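## Task

Get the tube gripped in the vise, then draw the pin with the red handle out of it without the clamped tube shifting. Done when the entire pin rests flat on the tray's floor, lower than the tray's rim, and the tube is still held by the vise in its original spot. The tray may be relocated, but only if it finishes upright on the table and not touching the tube or the movable jaw. At the end the robot must not be in contact with the tube or the movable jaw, not even through a loose object, and nothing may count on the robot to stay in place. Release and pull the gripper away afterwards.

## Robot and tools

ROBOT. A single arm with six revolute joints and a two-finger gripper. There is one command list for this one arm. The fingers point along the gripper's own +x axis and close along its y axis. The reported end_effector_position is the spot midway between the finger pads, roughly 3 to 4 cm short of the fingertips.

FRAME. Positions are in the scene frame, in metres: origin on the table surface straight under the arm base, +z upward, +y to the left when facing along +x. The base may sit slightly tilted. The printed hand position can be inaccurate, especially with the arm stretched out.

execute_actions. Argument actions is a list holding zero or one item; pictures (true/false) chooses whether camera images come back (they do by default).
- Empty list: no command, just the current state.
- Move: {"rows": [...], "steps": n}. rows holds 1 to 15 rows; steps is 1 to 15 (default 15), each step lasting 1/30 s. One row is used per step; if rows run out, the final row repeats. Each row is 7 numbers in this order: waist, shoulder, elbow, wrist pitch, wrist yaw, wrist roll, opening. The first six are absolute target joint angles in radians, the same values as the Joint positions line, not offsets. Stated ranges: waist -3.054 to 3.054, shoulder 0.000 to 3.142, elbow 0.000 to 2.356, wrist pitch -1.571 to 1.571, wrist yaw -1.571 to 1.571, wrist roll -3.142 to 3.142. A target more than 0.010 rad beyond a stated end, and also beyond the joint's current angle, gets the whole call refused (nothing is sent). True ends may differ by up to 0.010 rad; targets past the true end are cut to it and a "joint sent to its limit" line may appear, possibly referring to an earlier move. Absence of that line does not prove there is room left.
- The opening is an absolute value from -1 to 1: +1 fully open (pad gap 0.088 m); empty fingers touch near -0.80, and anything lower adds nothing. A full close needs at least about 0.5 s.
- Wait: {"steps": n} with no rows, n up to 300; it returns once that many steps have elapsed since the previous result, reply time included.

MOTION. Each step, the target passed to a joint stays within a fixed distance of its measured angle: 0.211 rad for waist, shoulder and elbow, 0.213 wrist pitch, 0.267 wrist yaw, 0.228 wrist roll. If targets would place the gripper over 70 mm from where it is measured, all targets are pulled back proportionally. Big moves therefore take several calls. Friction may leave joints short of target, mostly at long reach, and tiny changes may not move at all; read Joint positions after every move. Between calls the arm keeps heading to the last row sent until it nearly stops or a step is HELD; after that only a new action moves it further. Fingers already in motion keep going.

RESULTS. State line: gripper position (m), orientation quaternion (w,x,y,z), linear and angular velocity (m/s, rad/s). Joint positions and Joint velocities list the six joints in row order, then the pad gap (m, m/s). grip_measured is the measured opening on the command scale. "joint command not followed" means a clearance check altered or blocked targets (mounts and posts count as part of the arm). HELD flags steps where your row was partly or wholly withheld. MOTOR HOT appears from 50 °C; at 95 °C an OVER-TEMPERATURE FAULT holds the arm until it cools, and if it stays too hot 30 to 60 s the arm and gripper lose power and go limp. Holding loads, even while idle, heats motors.

GRIPPING. To hold something, keep the commanded opening well under grip_measured; a larger difference squeezes harder. Readings may carry a constant error of about 1 mm. Pad force tops out near 34 N (sometimes less); closing quickly can push harder and sometimes pops the fingers open.

LOADS. If contact torque hits a joint's limit, the arm halts for 10 s and drops the rest of that call. Limits (N m): waist 17.4, shoulder 21.6, elbow 21.5, wrist pitch 5.67, wrist yaw 5.65, wrist roll 5.3, held weight included.

zoom_image. Arguments camera (cam_high, cam_low or cam_wrist) and region [x0, y0, x1, y1] in pixels of that camera's latest 504x504 image, origin top-left, at most 504 by 504. Returns a magnified view.

finished_scene. Argument scene: the number of the current scene. A reply containing no tool call ends all remaining work.

CAUTIONS. Do not drop, slam or hard-push things, and never let anything leave the table. Loose objects may occasionally get a small push from outside. Move smoothly, keep effort low, and check the final state before ending.

Each tool is called after "Request:" as name([rows], argument=value, ...), one row to a line, values as JSON.

## Session

Request:
execute_actions(actions=[])

Scene clock: 0.00 s of 6060.00 s.
end_effector_position=(+0.3500, +0.4108, +0.1533) grip_measured=+0.840 end_effector_quat_wxyz=(+0.723, -0.428, -0.076, +0.537) end_effector_velocity=(-0.005, +0.002, -0.001) end_effector_angular_velocity=(-0.007, +0.002, +0.026)
Joint positions: [ 0.381  1.611  0.863  1.178 -0.612 -0.297  0.08 ]
Joint velocities: [ 0.002 -0.002 -0.002  0.007 -0.022 -0.007 -0.   ]
Heat: hottest shoulder 29 °C (+0.0 °C/min).

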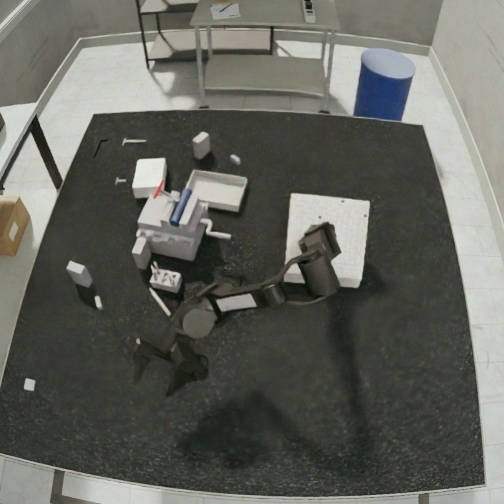

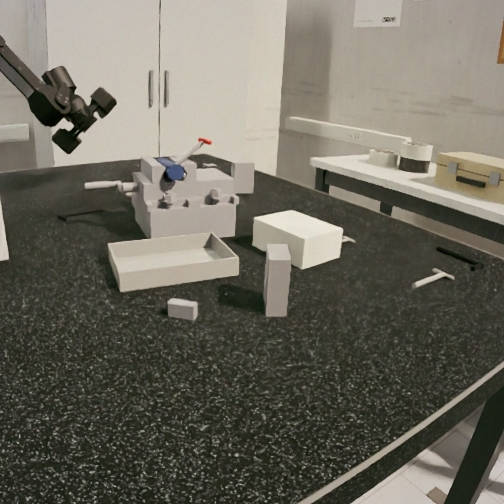

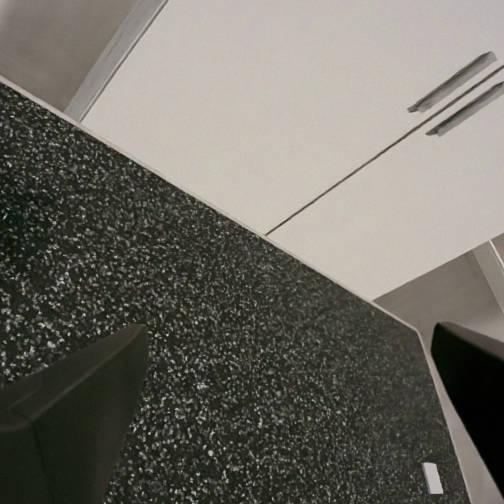

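Request:
zoom_image(camera="cam_low", region=[70, 85, 240, 240])

Request:
execute_actions([
  {"rows":[[-0.75,1.2,0.7,0.6,-0.82,-0.148,0.2]]},
], pictures=false)

Request:
execute_actions([
  {"rows":[[-0.75,1.25,0.56,-0.41,-0.82,-0.148,0.2]]},
], pictures=false)

Request:
execute_actions([
  {"steps":15},
], pictures=false)

Request:
execute_actions([
  {"rows":[[-0.70,1.55,0.555,-0.41,-0.82,-0.148,0.2]]},
])

Region (70, 85, 240, 240) of cam_low's 504x504 image, scaled by 2.965, with more detail than that image has; it fills the top 460 rows of this view, and the rest is white.

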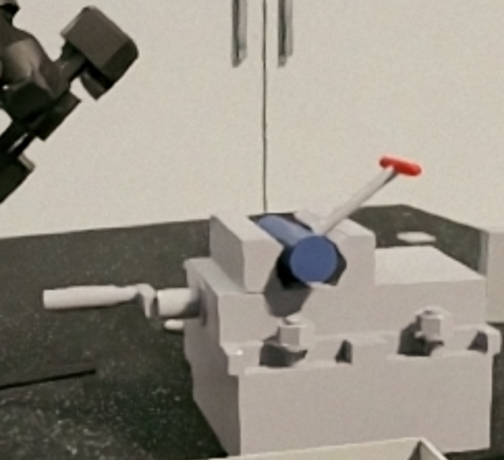

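Scene clock: 5.97 s of 6060.00 s.
end_effector_position=(+0.3692, +0.2304, +0.2986) grip_measured=+0.212 end_effector_quat_wxyz=(+0.843, -0.444, +0.055, +0.299) end_effector_velocity=(+0.041, -0.406, +0.294) end_effector_angular_velocity=(+0.022, -0.703, -1.206)
Joint positions: [-0.289  1.223  0.713  0.633 -0.81  -0.157  0.049]
Joint velocities: [-1.409 -0.051 -0.081 -0.286 -0.051  0.022 -0.005]
Heat: hottest shoulder 30 °C (+10.1 °C/min).
Steps of this call (steps 1 to 164: nothing new was sent; steps 165 to 179: all 15 steps of this action). Readings (joint positions):
165: [0.366 1.587 0.846 1.138 -0.649 -0.273]
166: [0.330 1.550 0.814 1.087 -0.691 -0.247]
168: [0.236 1.469 0.763 0.993 -0.739 -0.210]
172: [0.041 1.309 0.729 0.810 -0.786 -0.174]
179: the state above

Scene clock: 6.47 s of 6060.00 s.
end_effector_position=(+0.3155, +0.0291, +0.2765) grip_measured=+0.200 end_effector_quat_wxyz=(+0.936, -0.234, +0.261, +0.006) end_effector_velocity=(-0.151, -0.127, -0.180) end_effector_angular_velocity=(+0.883, +0.722, -0.996)
Joint positions: [-0.722  1.245  0.576  0.047 -0.813 -0.154  0.049]
Joint velocities: [-0.193  0.007 -0.061 -1.429 -0.007  0.007 -0.   ]
Heat: hottest shoulder 30 °C (+9.3 °C/min).
Steps of this call (steps 1 to 15: all 15 steps of this action). Readings (joint positions):
1: [-0.329 1.223 0.704 0.616 -0.810 -0.157]
2: [-0.359 1.221 0.692 0.590 -0.810 -0.156]
4: [-0.414 1.224 0.661 0.524 -0.810 -0.156]
8: [-0.551 1.239 0.608 0.376 -0.812 -0.156]
15: the state above

Scene clock: 6.97 s of 6060.00 s.
end_effector_position=(+0.2653, +0.0144, +0.2203) grip_measured=+0.200 end_effector_quat_wxyz=(+0.914, -0.067, +0.396, -0.058) end_effector_velocity=(-0.020, -0.000, -0.017) end_effector_angular_velocity=(+0.073, +0.085, -0.082)
Joint positions: [-0.745  1.247  0.567 -0.392 -0.814 -0.154  0.049]
Joint velocities: [-0.007 -0.002 -0.002 -0.154  0.007 -0.022 -0.   ]
Heat: hottest shoulder 30 °C (+8.6 °C/min).
Steps of this call (steps 1 to 15: the robot went on to your last target). Readings (joint positions):
1: [-0.728 1.246 0.575 -0.001 -0.813 -0.154]
2: [-0.731 1.246 0.574 -0.049 -0.813 -0.154]
4: [-0.737 1.246 0.573 -0.144 -0.813 -0.154]
8: [-0.743 1.246 0.569 -0.311 -0.814 -0.153]
15: the state above

Scene clock: 7.47 s of 6060.00 s.
end_effector_position=(+0.2512, -0.0150, +0.1572) grip_measured=+0.200 end_effector_quat_wxyz=(+0.863, +0.045, +0.497, -0.079) end_effector_velocity=(-0.004, -0.000, -0.011) end_effector_angular_velocity=(+0.047, +0.032, -0.010)
Joint positions: [-0.702  1.538  0.558 -0.409 -0.821 -0.153  0.049]
Joint velocities: [ 0.007  0.046 -0.002 -0.007 -0.022 -0.007 -0.   ]
Heat: hottest shoulder 30 °C (+8.0 °C/min).
Steps of this call (steps 1 to 15: all 15 steps of this action). Readings (joint positions):
1: [-0.741 1.272 0.568 -0.395 -0.818 -0.154]
2: [-0.733 1.310 0.570 -0.391 -0.822 -0.154]
4: [-0.718 1.407 0.567 -0.404 -0.822 -0.153]
8: [-0.706 1.510 0.558 -0.409 -0.821 -0.153]
15: the state above

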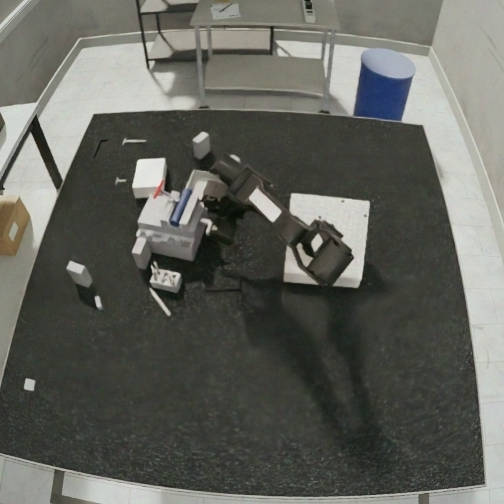

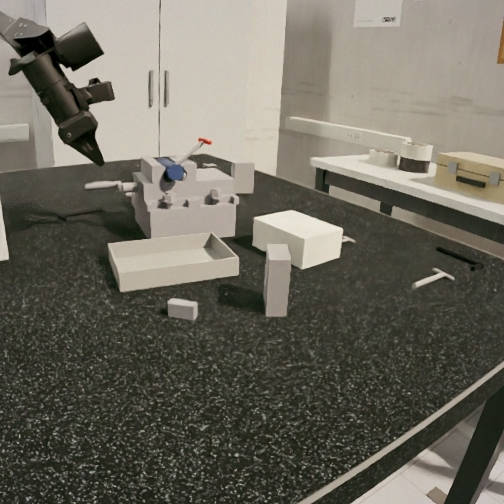

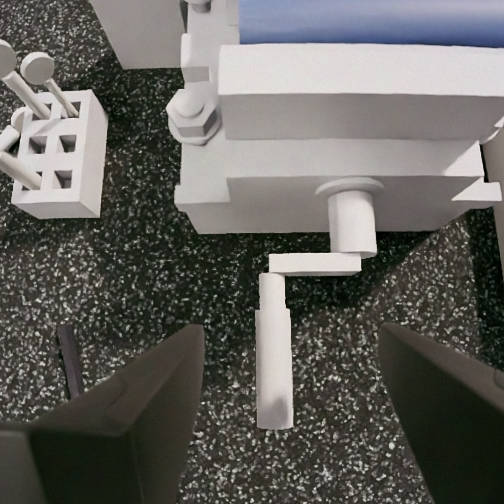

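Request:
execute_actions([
  {"rows":[[-0.9,1.85,1.4,-1.25,-0.75,1.1,0.2]]},
], pictures=false)

Request:
execute_actions([
  {"rows":[[-0.85,2.25,2.0,-1.44,-0.71,1.1,0.2]]},
], pictures=false)

Request:
execute_actions([
  {"rows":[[-0.705,2.433,2.035,-1.45,-0.71,1.105,0.2]]},
])

Scene clock: 11.97 s of 6060.00 s.
end_effector_position=(+0.2809, -0.0462, +0.2658) grip_measured=+0.200 end_effector_quat_wxyz=(+0.673, +0.485, +0.418, -0.369) end_effector_velocity=(+0.116, +0.116, +0.292) end_effector_angular_velocity=(+0.487, -0.223, -1.352)
Joint positions: [-0.893  1.838  1.209 -1.116 -0.757  0.6    0.049]
Joint velocities: [-0.027  0.037  1.326 -1.165 -0.007  1.516 -0.   ]
Heat: hottest shoulder 29 °C (+0.0 °C/min).
Steps of this call (steps 1 to 15: the robot went on to your last target; steps 16 to 120: nothing new was sent; steps 121 to 135: all 15 steps of this action). Readings (joint positions):
121: [-0.719 1.572 0.587 -0.465 -0.821 -0.110]
122: [-0.757 1.616 0.629 -0.510 -0.807 -0.057]
124: [-0.825 1.713 0.723 -0.597 -0.776 0.046]
128: [-0.878 1.810 0.895 -0.791 -0.761 0.248]
135: the state above

Scene clock: 12.47 s of 6060.00 s.
end_effector_position=(+0.3575, -0.0825, +0.3169) grip_measured=+0.200 end_effector_quat_wxyz=(+0.524, +0.614, +0.340, -0.483) end_effector_velocity=(+0.172, +0.047, +0.274) end_effector_angular_velocity=(-0.683, -0.576, +0.440)
Joint positions: [-0.851  2.238  1.875 -1.428 -0.714  1.076  0.049]
Joint velocities: [-0.007 -0.002  1.106 -0.037 -0.022  0.125  0.   ]
Heat: hottest shoulder 29 °C (+0.0 °C/min).
Steps of this call (steps 1 to 15: all 15 steps of this action). Readings (joint positions):
1: [-0.890 1.863 1.258 -1.167 -0.751 0.651]
2: [-0.884 1.893 1.312 -1.211 -0.746 0.701]
4: [-0.869 1.980 1.409 -1.300 -0.733 0.802]
8: [-0.852 2.159 1.579 -1.387 -0.719 0.982]
15: the state above

Scene clock: 12.97 s of 6060.00 s.
end_effector_position=(+0.4006, -0.0848, +0.2543) grip_measured=+0.200 end_effector_quat_wxyz=(+0.494, +0.583, +0.403, -0.503) end_effector_velocity=(+0.007, -0.010, +0.033) end_effector_angular_velocity=(-0.038, -0.084, +0.001)
Joint positions: [-0.701  2.435  2.021 -1.447 -0.713  1.098  0.049]
Joint velocities: [-0.051  0.002  0.085 -0.007 -0.007  0.007 -0.   ]
Heat: hottest shoulder 30 °C (+4.6 °C/min).
Steps of this call (steps 1 to 15: all 15 steps of this action). Readings (joint positions):
1: [-0.845 2.253 1.913 -1.435 -0.713 1.081]
2: [-0.829 2.268 1.949 -1.437 -0.713 1.085]
4: [-0.781 2.313 1.990 -1.437 -0.713 1.090]
8: [-0.703 2.409 2.002 -1.444 -0.713 1.096]
15: the state above

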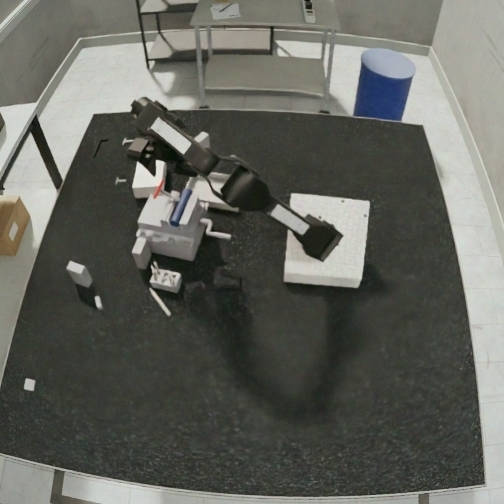

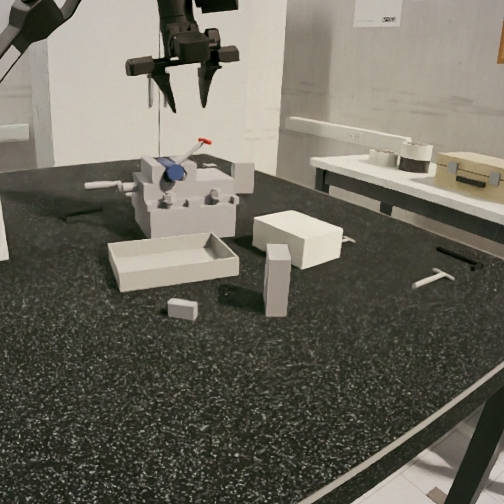

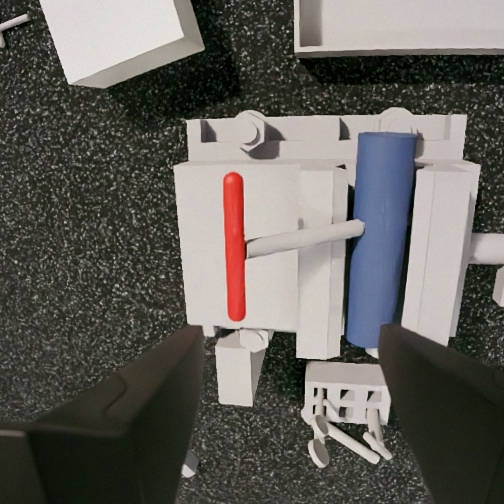

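Request:
execute_actions([
  {"rows":[[-0.69,2.44,2.01,-1.41,-0.715,1.12,0.2],[-0.675,2.445,1.985,-1.37,-0.72,1.14,0.2],[-0.66,2.45,1.96,-1.33,-0.723,1.16,0.2],[-0.645,2.453,1.935,-1.29,-0.727,1.18,0.2],[-0.63,2.456,1.91,-1.245,-0.73,1.2,0.2],[-0.613,2.46,1.88,-1.2,-0.735,1.22,0.2],[-0.598,2.462,1.852,-1.155,-0.74,1.245,0.2]]},
], pictures=false)

Request:
execute_actions([
  {"rows":[[-0.598,2.462,1.852,-1.155,-0.74,1.245,-0.15]],"steps":10},
])

Request:
zoom_image(camera="cam_low", region=[120, 85, 240, 200])

Scene clock: 25.40 s of 6060.00 s.
end_effector_position=(+0.4225, -0.0895, +0.1875) grip_measured=+0.200 end_effector_quat_wxyz=(+0.496, +0.579, +0.405, -0.505) end_effector_velocity=(+0.005, -0.015, +0.000) end_effector_angular_velocity=(-0.008, -0.068, -0.008)
Joint positions: [-0.591  2.459  1.867 -1.176 -0.733  1.232  0.049]
Joint velocities: [-0.022 -0.002 -0.046  0.11  -0.022  0.037  0.   ]
Heat: hottest waist 31 °C (+4.7 °C/min).
Steps of this call (steps 1 to 15: the robot went on to your last target; steps 16 to 358: nothing new was sent; steps 359 to 373: all 15 steps of this action). Readings (joint positions):
359: [-0.702 2.435 2.025 -1.446 -0.713 1.103]
360: [-0.700 2.435 2.022 -1.432 -0.713 1.109]
362: [-0.689 2.435 2.003 -1.380 -0.713 1.131]
366: [-0.639 2.440 1.924 -1.252 -0.725 1.193]
373: the state above

Scene clock: 25.73 s of 6060.00 s.
end_effector_position=(+0.4208, -0.0913, +0.1868) grip_measured=-0.107 end_effector_quat_wxyz=(+0.491, +0.584, +0.402, -0.506) end_effector_velocity=(-0.002, -0.000, +0.002) end_effector_angular_velocity=(+0.008, -0.004, -0.001)
Joint positions: [-0.595  2.46   1.857 -1.171 -0.736  1.24   0.034]
Joint velocities: [-0.007 -0.002 -0.002 -0.007 -0.007 -0.007 -0.004]
Heat: hottest waist 31 °C (+4.7 °C/min).
Steps of this call (steps 1 to 10: all 10 steps of this action). Readings (joint positions):
1: [-0.591 2.460 1.866 -1.173 -0.733 1.234]
2: [-0.592 2.460 1.865 -1.169 -0.734 1.235]
4: [-0.594 2.460 1.862 -1.170 -0.735 1.237]
8: [-0.595 2.460 1.857 -1.171 -0.736 1.240]
10: the state above

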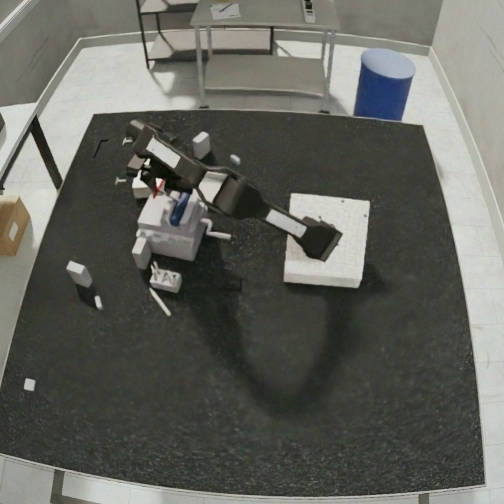

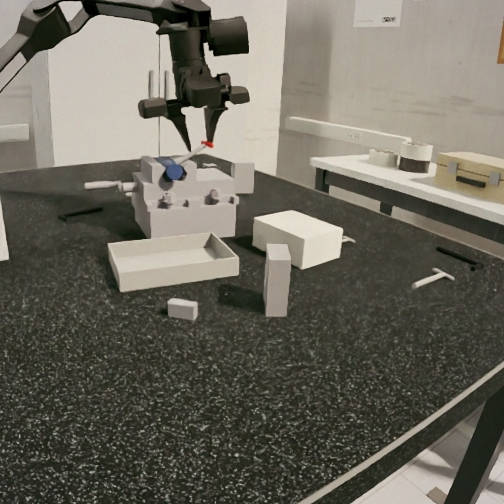

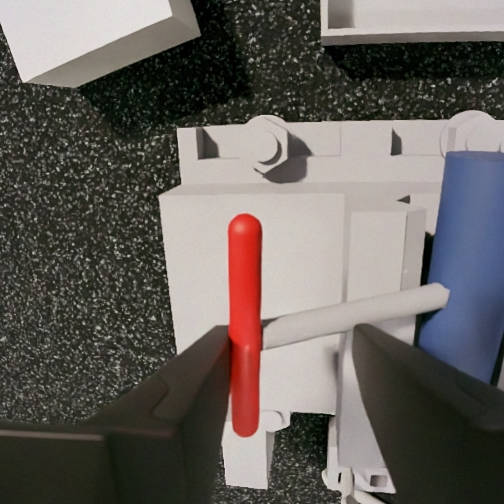

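Region (120, 85, 240, 200) of cam_low's 504x504 image, scaled by 4.200, with more detail than that image has; it fills the top 483 rows of this view, and the rest is white.

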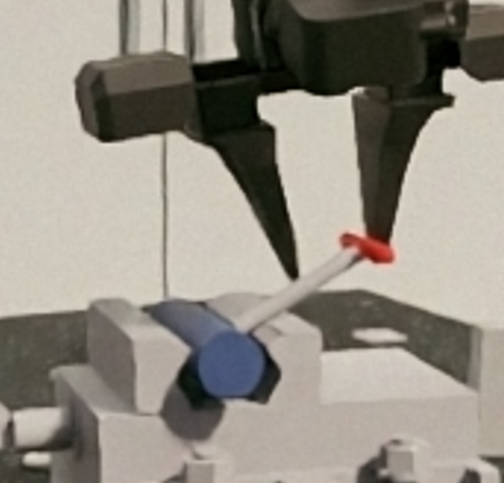

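Request:
execute_actions([
  {"rows":[[-0.61,2.45,1.87,-1.19,-0.735,1.2,0.3],[-0.63,2.44,1.89,-1.23,-0.73,1.2,0.3],[-0.66,2.42,1.9,-1.27,-0.73,1.2,0.3],[-0.7,2.4,1.9,-1.3,-0.73,1.2,0.3],[-0.72,2.35,1.9,-1.3,-0.73,1.2,0.3],[-0.75,2.3,1.85,-1.25,-0.75,1.0,0.3],[-0.75,2.2,1.7,-1.1,-0.8,-0.12,0]]},
], pictures=false)

Request:
execute_actions([
  {"rows":[[-0.74,2.06,1.3,-0.6,-0.815,-0.125,-0.2]]},
], pictures=false)

Request:
execute_actions([
  {"rows":[[-0.685,2.082,1.222,-0.522,-0.818,-0.125,-0.2]]},
])

Scene clock: 35.27 s of 6060.00 s.
end_effector_position=(+0.3999, -0.0779, +0.2821) grip_measured=+0.020 end_effector_quat_wxyz=(+0.696, +0.462, +0.429, -0.344) end_effector_velocity=(-0.007, +0.025, -0.031) end_effector_angular_velocity=(-0.556, +0.136, +1.443)
Joint positions: [-0.751  2.212  1.736 -1.117 -0.79   0.726  0.04 ]
Joint velocities: [ 0.051 -0.085 -0.183  0.095 -0.051 -1.516 -0.008]
Heat: hottest waist 33 °C (+6.8 °C/min).
Steps of this call (steps 1 to 15: the robot went on to your last target; steps 16 to 271: nothing new was sent; steps 272 to 286: all 15 steps of this action). Readings (joint positions):
272: [-0.597 2.459 1.857 -1.168 -0.741 1.240]
273: [-0.599 2.459 1.860 -1.171 -0.741 1.232]
275: [-0.611 2.456 1.867 -1.217 -0.741 1.222]
279: [-0.691 2.361 1.808 -1.187 -0.753 1.079]
286: the state above

Scene clock: 35.77 s of 6060.00 s.
end_effector_position=(+0.3862, -0.0928, +0.2396) grip_measured=-0.196 end_effector_quat_wxyz=(+0.863, +0.109, +0.477, -0.129) end_effector_velocity=(+0.008, +0.003, +0.009) end_effector_angular_velocity=(-0.574, +0.021, +0.926)
Joint positions: [-0.738  2.079  1.322 -0.626 -0.809 -0.008  0.029]
Joint velocities: [-0.002 -0.061 -0.09   0.183 -0.022 -0.974 -0.002]
Heat: hottest waist 33 °C (+6.7 °C/min).
Steps of this call (steps 1 to 15: all 15 steps of this action). Readings (joint positions):
1: [-0.749 2.191 1.699 -1.065 -0.795 0.676]
2: [-0.747 2.169 1.651 -1.020 -0.796 0.625]
4: [-0.741 2.127 1.556 -0.929 -0.803 0.525]
8: [-0.738 2.085 1.401 -0.746 -0.808 0.322]
15: the state above

Scene clock: 36.27 s of 6060.00 s.
end_effector_position=(+0.3851, -0.0851, +0.2081) grip_measured=-0.200 end_effector_quat_wxyz=(+0.862, +0.048, +0.497, -0.083) end_effector_velocity=(-0.005, -0.001, -0.003) end_effector_angular_velocity=(-0.020, +0.008, +0.022)
Joint positions: [-0.683  2.078  1.234 -0.528 -0.813 -0.117  0.029]
Joint velocities: [-0.002 -0.007 -0.022  0.007  0.007 -0.037 -0.   ]
Heat: hottest waist 33 °C (+6.6 °C/min).
Steps of this call (steps 1 to 15: all 15 steps of this action). Readings (joint positions):
1: [-0.736 2.078 1.308 -0.600 -0.809 -0.033]
2: [-0.729 2.076 1.295 -0.581 -0.810 -0.054]
4: [-0.709 2.075 1.269 -0.561 -0.812 -0.080]
8: [-0.684 2.078 1.239 -0.540 -0.812 -0.106]
15: the state above

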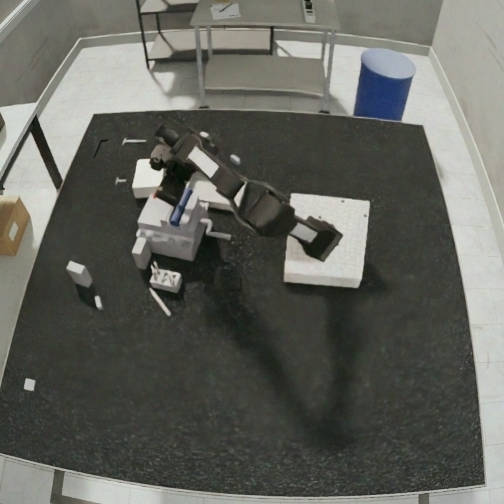

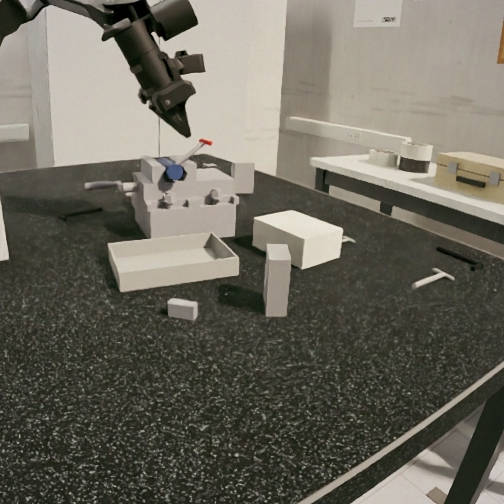

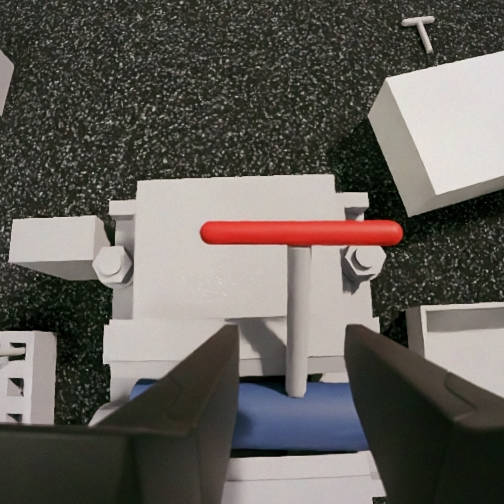

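Request:
execute_actions([
  {"rows":[[-0.68,2.105,1.225,-0.5,-0.81,-0.115,-0.2],[-0.667,2.117,1.22,-0.47,-0.806,-0.095,-0.2],[-0.654,2.13,1.215,-0.44,-0.802,-0.075,-0.2],[-0.641,2.142,1.21,-0.41,-0.798,-0.057,-0.2],[-0.628,2.155,1.205,-0.38,-0.795,-0.04,-0.2],[-0.616,2.167,1.202,-0.348,-0.792,-0.02,-0.2]]},
])

Request:
zoom_image(camera="cam_low", region=[120, 85, 240, 200])

Scene clock: 40.90 s of 6060.00 s.
end_effector_position=(+0.4026, -0.0932, +0.1725) grip_measured=-0.200 end_effector_quat_wxyz=(+0.862, +0.046, +0.499, -0.081) end_effector_velocity=(+0.009, -0.001, +0.006) end_effector_angular_velocity=(-0.016, -0.046, +0.023)
Joint positions: [-0.615  2.158  1.21  -0.359 -0.799 -0.03   0.029]
Joint velocities: [-0.002 -0.002 -0.002  0.066 -0.007  0.022  0.   ]
Heat: hottest waist 33 °C (+5.9 °C/min).
Steps of this call (steps 1 to 15: the robot went on to your last target; steps 16 to 124: nothing new was sent; steps 125 to 139: all 15 steps of this action). Readings (joint positions):
125: [-0.683 2.079 1.232 -0.523 -0.813 -0.119]
126: [-0.682 2.083 1.232 -0.511 -0.813 -0.119]
128: [-0.674 2.096 1.231 -0.476 -0.812 -0.102]
132: [-0.635 2.136 1.220 -0.399 -0.804 -0.055]
139: the state above

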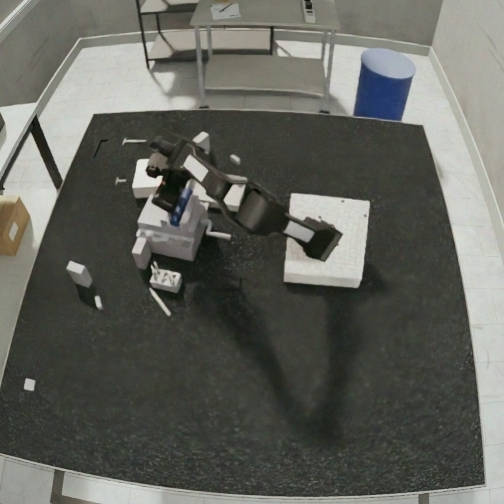

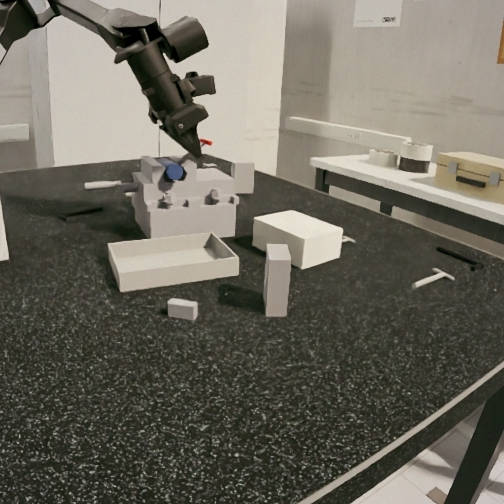

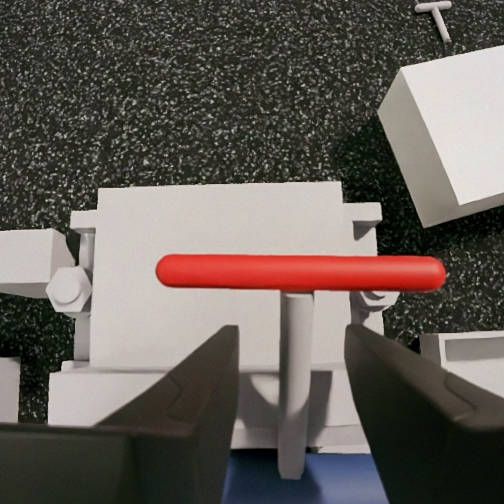

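Region (120, 85, 240, 200) of cam_low's 504x504 image, scaled by 4.200, with more detail than that image has; it fills the top 483 rows of this view, and the rest is white.

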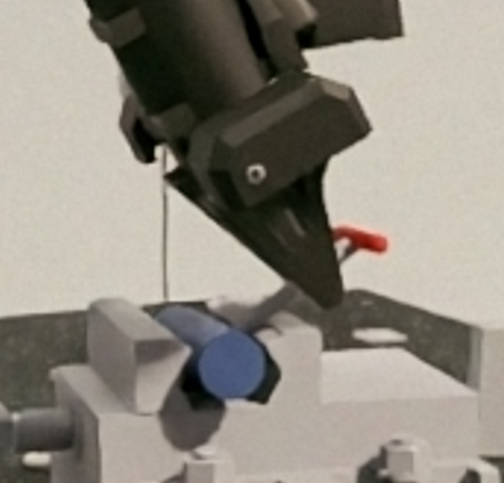

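Request:
execute_actions(actions=[])

Scene clock: 60.97 s of 6060.00 s.
end_effector_position=(+0.4027, -0.0944, +0.1717) grip_measured=-0.200 end_effector_quat_wxyz=(+0.862, +0.047, +0.498, -0.083) end_effector_velocity=(-0.004, +0.002, -0.001) end_effector_angular_velocity=(+0.013, +0.011, -0.005)
Joint positions: [-0.615  2.161  1.208 -0.351 -0.797 -0.025  0.029]
Joint velocities: [-0.002 -0.002 -0.002 -0.022 -0.007 -0.007  0.   ]
Heat: hottest waist 34 °C (+5.0 °C/min).
Steps of this call (steps 1 to 15: the robot went on to your last target; steps 16 to 602: nothing new was sent). Readings (joint positions):
1: [-0.615 2.158 1.210 -0.357 -0.799 -0.029]
2: [-0.615 2.158 1.210 -0.355 -0.799 -0.028]
4: [-0.615 2.158 1.210 -0.355 -0.798 -0.027]
8: [-0.615 2.158 1.210 -0.352 -0.798 -0.027]
602: the state above
The arm was judged still, so your last target was given up. Only a new action makes it travel on or press farther. Fingers that are still opening or closing keep moving.

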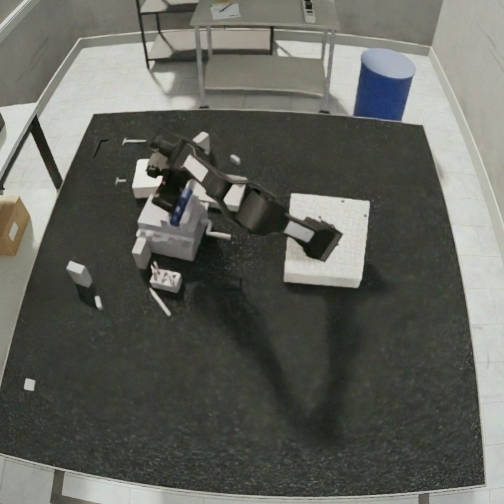

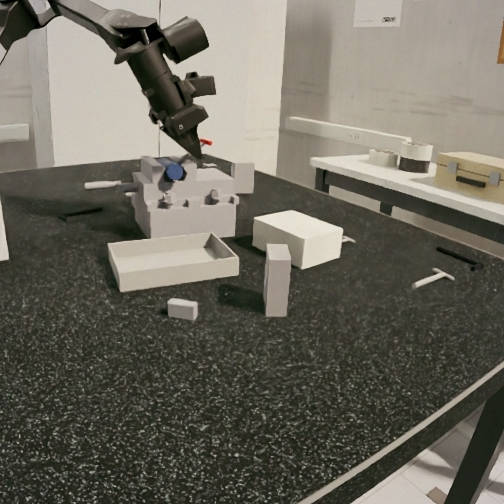

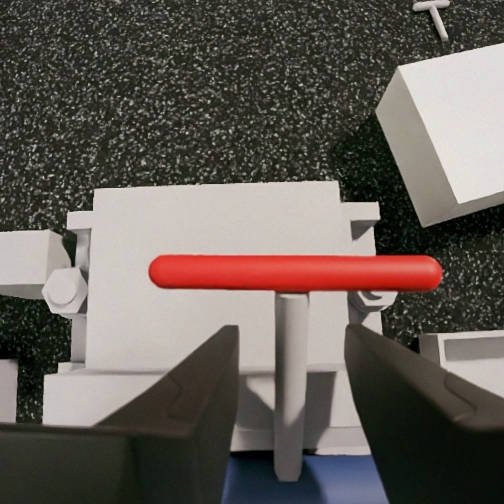

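Request:
execute_actions([
  {"rows":[[-0.616,2.167,1.202,-0.348,-0.792,-0.02,-0.3],[-0.616,2.167,1.202,-0.348,-0.792,-0.02,-0.4],[-0.616,2.167,1.202,-0.348,-0.792,-0.02,-0.5],[-0.616,2.167,1.202,-0.348,-0.792,-0.02,-0.55],[-0.616,2.167,1.202,-0.348,-0.792,-0.02,-0.6],[-0.616,2.167,1.202,-0.348,-0.792,-0.02,-0.65],[-0.616,2.167,1.202,-0.348,-0.792,-0.02,-0.7],[-0.616,2.167,1.202,-0.348,-0.792,-0.02,-0.8],[-0.616,2.167,1.202,-0.348,-0.792,-0.02,-0.9]],"steps":13},
], pictures=false)

Request:
execute_actions([
  {"rows":[[-0.625,2.167,1.22,-0.375,-0.794,-0.03,-0.9],[-0.634,2.167,1.24,-0.405,-0.796,-0.045,-0.9],[-0.643,2.167,1.26,-0.435,-0.798,-0.06,-0.9],[-0.652,2.167,1.28,-0.465,-0.8,-0.07,-0.9],[-0.661,2.167,1.30,-0.495,-0.802,-0.085,-0.9],[-0.67,2.167,1.32,-0.525,-0.804,-0.1,-0.9],[-0.679,2.167,1.34,-0.555,-0.806,-0.11,-0.9],[-0.688,2.167,1.36,-0.585,-0.808,-0.125,-0.9],[-0.697,2.167,1.38,-0.615,-0.81,-0.14,-0.9],[-0.706,2.167,1.40,-0.645,-0.812,-0.15,-0.9],[-0.715,2.167,1.42,-0.675,-0.814,-0.165,-0.9],[-0.724,2.167,1.44,-0.705,-0.816,-0.18,-0.9]],"steps":15},
])

Scene clock: 70.60 s of 6060.00 s.
end_effector_position=(+0.4024, -0.0945, +0.1710) grip_measured=-0.641 end_effector_quat_wxyz=(+0.862, +0.048, +0.499, -0.083) end_effector_velocity=(-0.002, -0.003, +0.000) end_effector_angular_velocity=(-0.033, +0.010, +0.015)
Joint positions: [-0.614  2.161  1.207 -0.351 -0.796 -0.024  0.008]
Joint velocities: [-0.002 -0.002 -0.002 -0.007  0.022 -0.037 -0.   ]
Heat: hottest waist 34 °C (+5.0 °C/min).
Steps of this call (steps 1 to 276: nothing new was sent; steps 277 to 289: all 13 steps of this action). Readings (joint positions):
277: [-0.614 2.161 1.207 -0.351 -0.797 -0.024]
278: [-0.614 2.161 1.207 -0.351 -0.797 -0.024]
280: [-0.614 2.161 1.207 -0.351 -0.797 -0.024]
284: [-0.614 2.161 1.207 -0.351 -0.797 -0.024]
289: the state above

Scene clock: 71.10 s of 6060.00 s.
end_effector_position=(+0.3992, -0.0953, +0.2087) grip_measured=-0.633 end_effector_quat_wxyz=(+0.847, +0.062, +0.521, -0.083) end_effector_velocity=(-0.031, -0.048, +0.178) end_effector_angular_velocity=(-0.047, -0.188, -0.170)
Joint positions: [-0.679  2.183  1.39  -0.663 -0.813 -0.154  0.008]
Joint velocities: [-0.369 -0.09   0.3   -0.476  0.007 -0.168 -0.   ]
Heat: hottest waist 34 °C (+5.1 °C/min).
Steps of this call (steps 1 to 15: all 15 steps of this action). Readings (joint positions):
1: [-0.614 2.161 1.207 -0.351 -0.796 -0.024]
2: [-0.614 2.161 1.210 -0.355 -0.796 -0.024]
4: [-0.615 2.164 1.227 -0.388 -0.796 -0.039]
8: [-0.625 2.174 1.287 -0.480 -0.801 -0.081]
15: the state above

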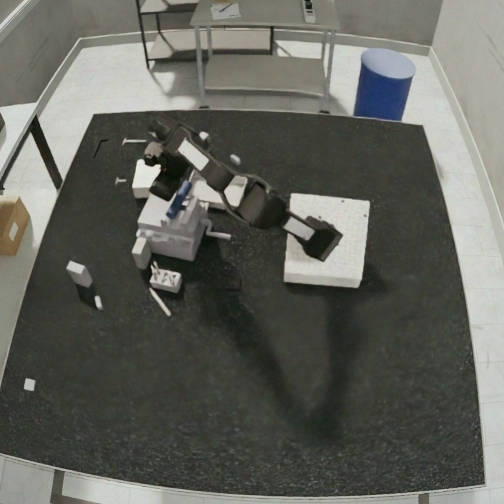

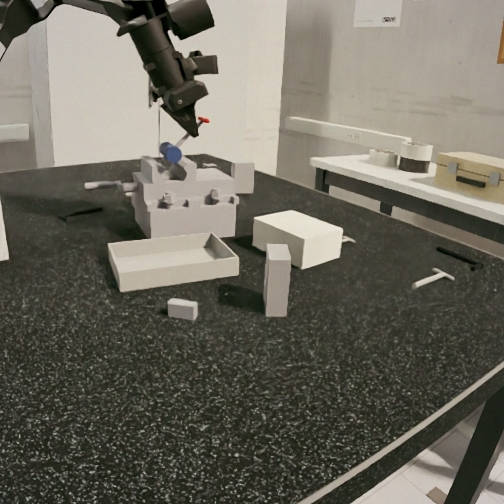

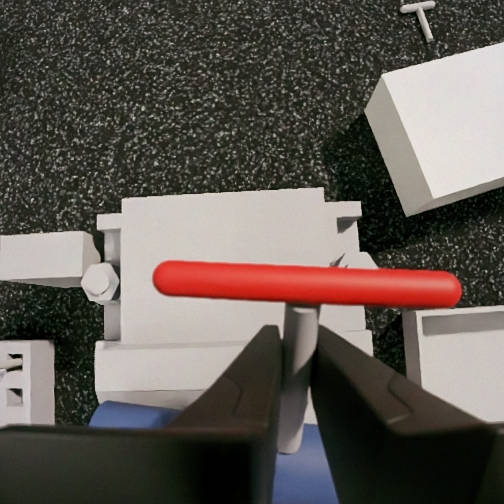

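Request:
execute_actions([
  {"rows":[[-0.75,2.15,1.42,-0.68,-0.81,-0.17,-0.9],[-0.78,2.13,1.4,-0.63,-0.8,-0.15,-0.9],[-0.81,2.11,1.38,-0.57,-0.79,-0.12,-0.9],[-0.84,2.09,1.36,-0.5,-0.78,-0.09,-0.9],[-0.86,2.07,1.33,-0.43,-0.77,-0.06,-0.9],[-0.88,2.05,1.3,-0.36,-0.76,-0.03,-0.9],[-0.9,2.03,1.27,-0.29,-0.75,0,-0.9],[-0.9,2.01,1.24,-0.22,-0.74,0.03,-0.9],[-0.9,2.0,1.21,-0.15,-0.73,0.06,-0.9],[-0.9,1.99,1.18,-0.08,-0.72,0.09,-0.9],[-0.9,1.98,1.15,-0.01,-0.71,0.12,-0.9],[-0.9,1.97,1.12,0.06,-0.7,0.15,-0.9],[-0.9,1.96,1.09,0.13,-0.69,0.18,-0.9],[-0.9,1.95,1.06,0.2,-0.68,0.21,-0.9],[-0.9,1.94,1.03,0.27,-0.67,0.24,-0.9]]},
], pictures=false)

Request:
execute_actions([
  {"rows":[[-0.9,1.9,0.8,0.7,-0.63,0.42,-0.9]]},
], pictures=false)

Request:
execute_actions([
  {"rows":[[-0.88,1.9,0.58,1.13,-0.6,0.59,-0.9]]},
], pictures=false)

Request:
execute_actions([
  {"steps":15},
], pictures=false)

Request:
execute_actions([
  {"rows":[[-0.85,1.9,0.56,1.13,-0.6,0.59,-0.9],[-0.82,1.91,0.55,1.13,-0.6,0.59,-0.9],[-0.79,1.92,0.53,1.13,-0.6,0.59,-0.9],[-0.76,1.93,0.52,1.13,-0.6,0.59,-0.9],[-0.73,1.94,0.5,1.13,-0.6,0.59,-0.9],[-0.7,1.95,0.49,1.135,-0.605,0.588,-0.9]]},
])

Request:
zoom_image(camera="cam_low", region=[110,70,250,210])

Scene clock: 82.70 s of 6060.00 s.
end_effector_position=(+0.3767, -0.1528, +0.3102) grip_measured=-0.634 end_effector_quat_wxyz=(+0.933, +0.032, +0.300, -0.195) end_effector_velocity=(-0.039, -0.017, -0.047) end_effector_angular_velocity=(-0.026, -0.617, -0.313)
Joint positions: [-0.893  1.991  1.139 -0.115 -0.71   0.135  0.008]
Joint velocities: [ 0.037 -0.281 -0.921  1.37   0.256  0.872 -0.   ]
Heat: hottest waist 35 °C (+4.0 °C/min).
Steps of this call (steps 1 to 30: the robot went on to your last target; steps 31 to 333: nothing new was sent; steps 334 to 348: all 15 steps of this action). Readings (joint positions):
334: [-0.716 2.179 1.423 -0.705 -0.813 -0.175]
335: [-0.720 2.176 1.421 -0.695 -0.813 -0.175]
337: [-0.740 2.161 1.402 -0.633 -0.809 -0.151]
341: [-0.831 2.095 1.328 -0.445 -0.774 -0.062]
348: the state above

Scene clock: 83.20 s of 6060.00 s.
end_effector_position=(+0.3698, -0.1468, +0.3200) grip_measured=-0.635 end_effector_quat_wxyz=(+0.972, +0.006, +0.141, -0.187) end_effector_velocity=(+0.086, +0.088, +0.205) end_effector_angular_velocity=(-0.818, -0.591, +0.597)
Joint positions: [-0.89   1.92   0.812  0.562 -0.641  0.408  0.008]
Joint velocities: [ 0.002 -0.081 -0.007  1.121 -0.007  0.037 -0.   ]
Heat: hottest waist 35 °C (+4.1 °C/min).
Steps of this call (steps 1 to 15: all 15 steps of this action). Readings (joint positions):
1: [-0.891 1.977 1.099 -0.062 -0.695 0.182]
2: [-0.890 1.962 1.054 -0.017 -0.680 0.233]
4: [-0.890 1.938 0.961 0.073 -0.665 0.308]
8: [-0.890 1.931 0.843 0.242 -0.645 0.376]
15: the state above

Scene clock: 83.70 s of 6060.00 s.
end_effector_position=(+0.3572, -0.1144, +0.3253) grip_measured=-0.636 end_effector_quat_wxyz=(+0.991, -0.018, +0.031, -0.132) end_effector_velocity=(-0.004, +0.019, +0.014) end_effector_angular_velocity=(-0.103, -0.078, +0.085)
Joint positions: [-0.872  1.908  0.589  1.09  -0.613  0.58   0.008]
Joint velocities: [-0.002 -0.002 -0.056  0.212 -0.007  0.007  0.   ]
Heat: hottest waist 35 °C (+4.0 °C/min).
Steps of this call (steps 1 to 15: all 15 steps of this action). Readings (joint positions):
1: [-0.889 1.916 0.788 0.623 -0.631 0.442]
2: [-0.888 1.906 0.752 0.675 -0.623 0.476]
4: [-0.884 1.897 0.679 0.755 -0.623 0.520]
8: [-0.873 1.914 0.598 0.922 -0.618 0.561]
15: the state above

Scene clock: 84.20 s of 6060.00 s.
end_effector_position=(+0.3572, -0.1116, +0.3281) grip_measured=-0.636 end_effector_quat_wxyz=(+0.991, -0.024, +0.024, -0.126) end_effector_velocity=(-0.001, -0.000, +0.002) end_effector_angular_velocity=(-0.014, -0.008, -0.004)
Joint positions: [-0.872  1.908  0.584  1.12  -0.613  0.583  0.008]
Joint velocities: [-0.002 -0.002 -0.002  0.007  0.007 -0.007 -0.   ]
Heat: hottest waist 35 °C (+4.1 °C/min).
Steps of this call (steps 1 to 15: the robot went on to your last target). Readings (joint positions):
1: [-0.872 1.908 0.587 1.097 -0.613 0.581]
2: [-0.872 1.908 0.586 1.103 -0.613 0.582]
4: [-0.872 1.908 0.585 1.110 -0.613 0.582]
8: [-0.872 1.908 0.584 1.117 -0.613 0.583]
15: the state above

Scene clock: 84.70 s of 6060.00 s.
end_effector_position=(+0.3684, -0.0822, +0.2439) grip_measured=-0.636 end_effector_quat_wxyz=(+0.988, +0.006, +0.120, -0.094) end_effector_velocity=(-0.002, -0.000, -0.003) end_effector_angular_velocity=(+0.030, +0.005, -0.008)
Joint positions: [-0.698  1.95   0.495  1.126 -0.612  0.584  0.008]
Joint velocities: [-0.002 -0.002 -0.007 -0.007 -0.007  0.022 -0.   ]
Heat: hottest waist 35 °C (+4.0 °C/min).
Steps of this call (steps 1 to 15: all 15 steps of this action). Readings (joint positions):
1: [-0.870 1.908 0.581 1.121 -0.610 0.584]
2: [-0.864 1.908 0.577 1.123 -0.607 0.584]
4: [-0.835 1.909 0.561 1.124 -0.605 0.584]
8: [-0.736 1.933 0.517 1.125 -0.609 0.584]
15: the state above

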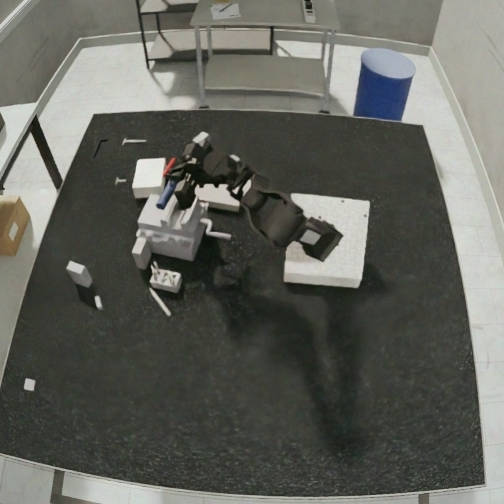

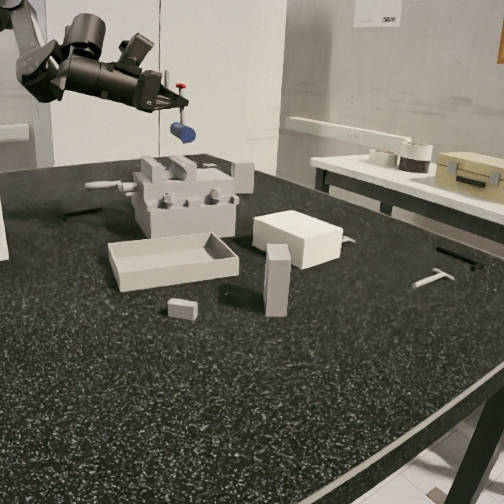

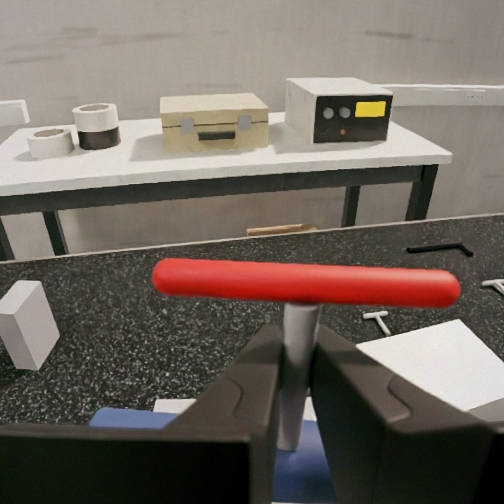

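Region (110, 70, 250, 210) of cam_low's 504x504 image, scaled by 3.600, with more detail than that image has.

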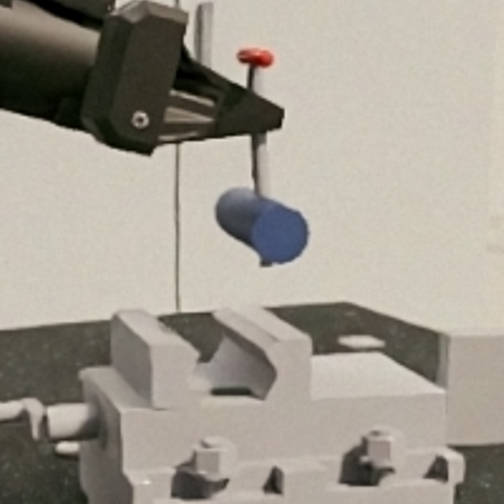

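Request:
execute_actions([
  {"rows":[[-0.71,1.92,0.49,1.07,-0.63,0.56,-0.9],[-0.72,1.89,0.485,1.0,-0.66,0.535,-0.9],[-0.724,1.858,0.478,0.929,-0.692,0.511,-0.9]],"steps":12},
], pictures=false)

Request:
execute_actions([
  {"rows":[[-0.714,1.874,0.47,0.955,-0.68,0.517,-0.9],[-0.704,1.89,0.462,0.98,-0.67,0.523,-0.9],[-0.694,1.905,0.454,1.01,-0.66,0.53,-0.9],[-0.684,1.92,0.445,1.035,-0.65,0.535,-0.9]],"steps":15},
])

Request:
zoom_image(camera="cam_low", region=[110,70,250,210])

Request:
zoom_image(camera="cam_high", region=[120,140,250,270])

Scene clock: 94.93 s of 6060.00 s.
end_effector_position=(+0.3554, -0.0771, +0.2290) grip_measured=-0.637 end_effector_quat_wxyz=(+0.979, +0.021, +0.178, -0.094) end_effector_velocity=(-0.009, -0.000, -0.006) end_effector_angular_velocity=(+0.030, +0.059, -0.019)
Joint positions: [-0.711  1.878  0.482  0.939 -0.687  0.52   0.008]
Joint velocities: [-0.017 -0.042 -0.002 -0.125 -0.037 -0.037 -0.   ]
Heat: hottest waist 34 °C (+1.0 °C/min).
Steps of this call (steps 1 to 15: the robot went on to your last target; steps 16 to 295: nothing new was sent; steps 296 to 307: all 12 steps of this action). Readings (joint positions):
296: [-0.693 1.950 0.492 1.121 -0.612 0.584]
297: [-0.695 1.943 0.492 1.095 -0.619 0.577]
299: [-0.702 1.918 0.488 1.023 -0.649 0.553]
303: [-0.708 1.890 0.482 0.961 -0.678 0.529]
307: the state above

Scene clock: 95.43 s of 6060.00 s.
end_effector_position=(+0.3543, -0.0749, +0.2150) grip_measured=-0.637 end_effector_quat_wxyz=(+0.980, +0.016, +0.179, -0.091) end_effector_velocity=(+0.001, +0.003, +0.003) end_effector_angular_velocity=(-0.003, -0.013, +0.015)
Joint positions: [-0.679  1.917  0.449  1.023 -0.662  0.528  0.008]
Joint velocities: [-0.002 -0.002 -0.002  0.022 -0.007  0.007  0.   ]
Heat: hottest waist 34 °C (+1.0 °C/min).
Steps of this call (steps 1 to 15: all 15 steps of this action). Readings (joint positions):
1: [-0.711 1.878 0.481 0.937 -0.687 0.520]
2: [-0.711 1.878 0.478 0.942 -0.687 0.520]
4: [-0.703 1.886 0.469 0.973 -0.681 0.520]
8: [-0.684 1.908 0.455 1.005 -0.670 0.525]
15: the state above

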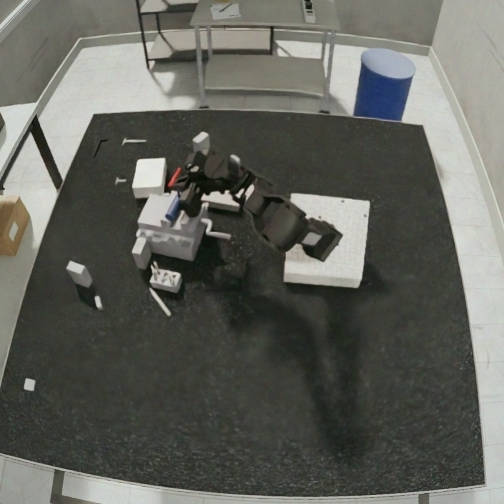

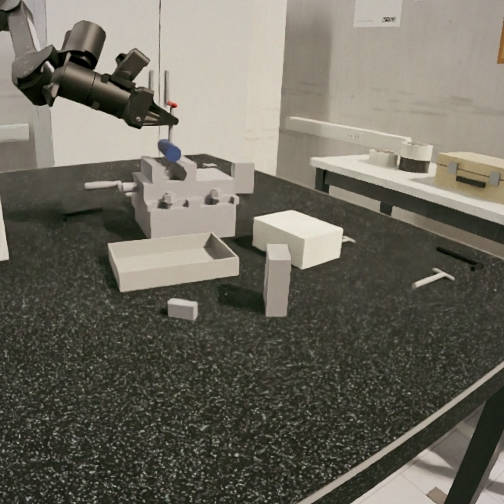

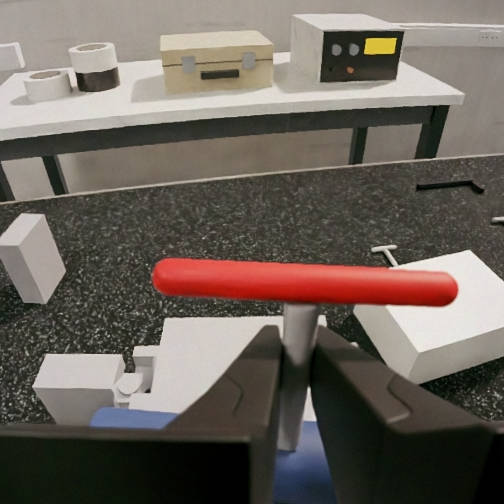

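Region (110, 70, 250, 210) of cam_low's 504x504 image, scaled by 3.600, with more detail than that image has.

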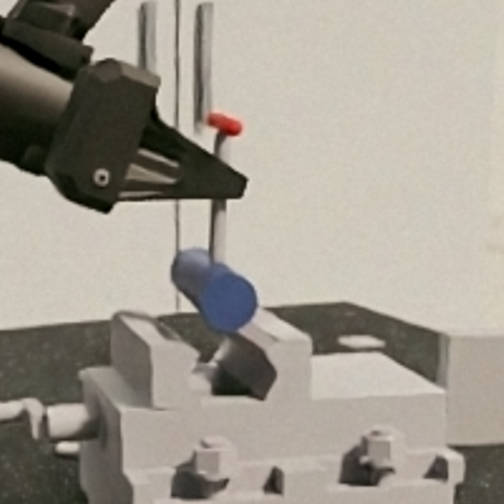

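Region (120, 140, 250, 270) of cam_high's 504x504 image, scaled by 3.877, with more detail than that image has.

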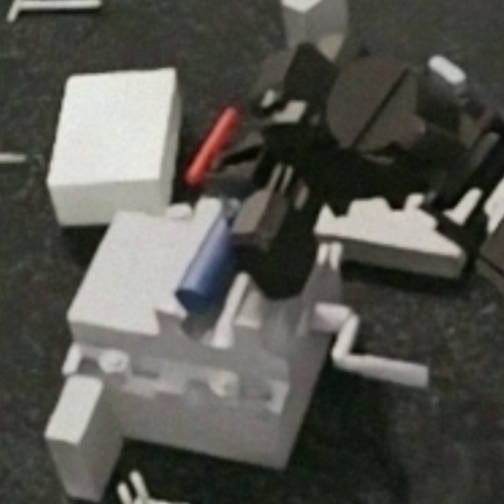

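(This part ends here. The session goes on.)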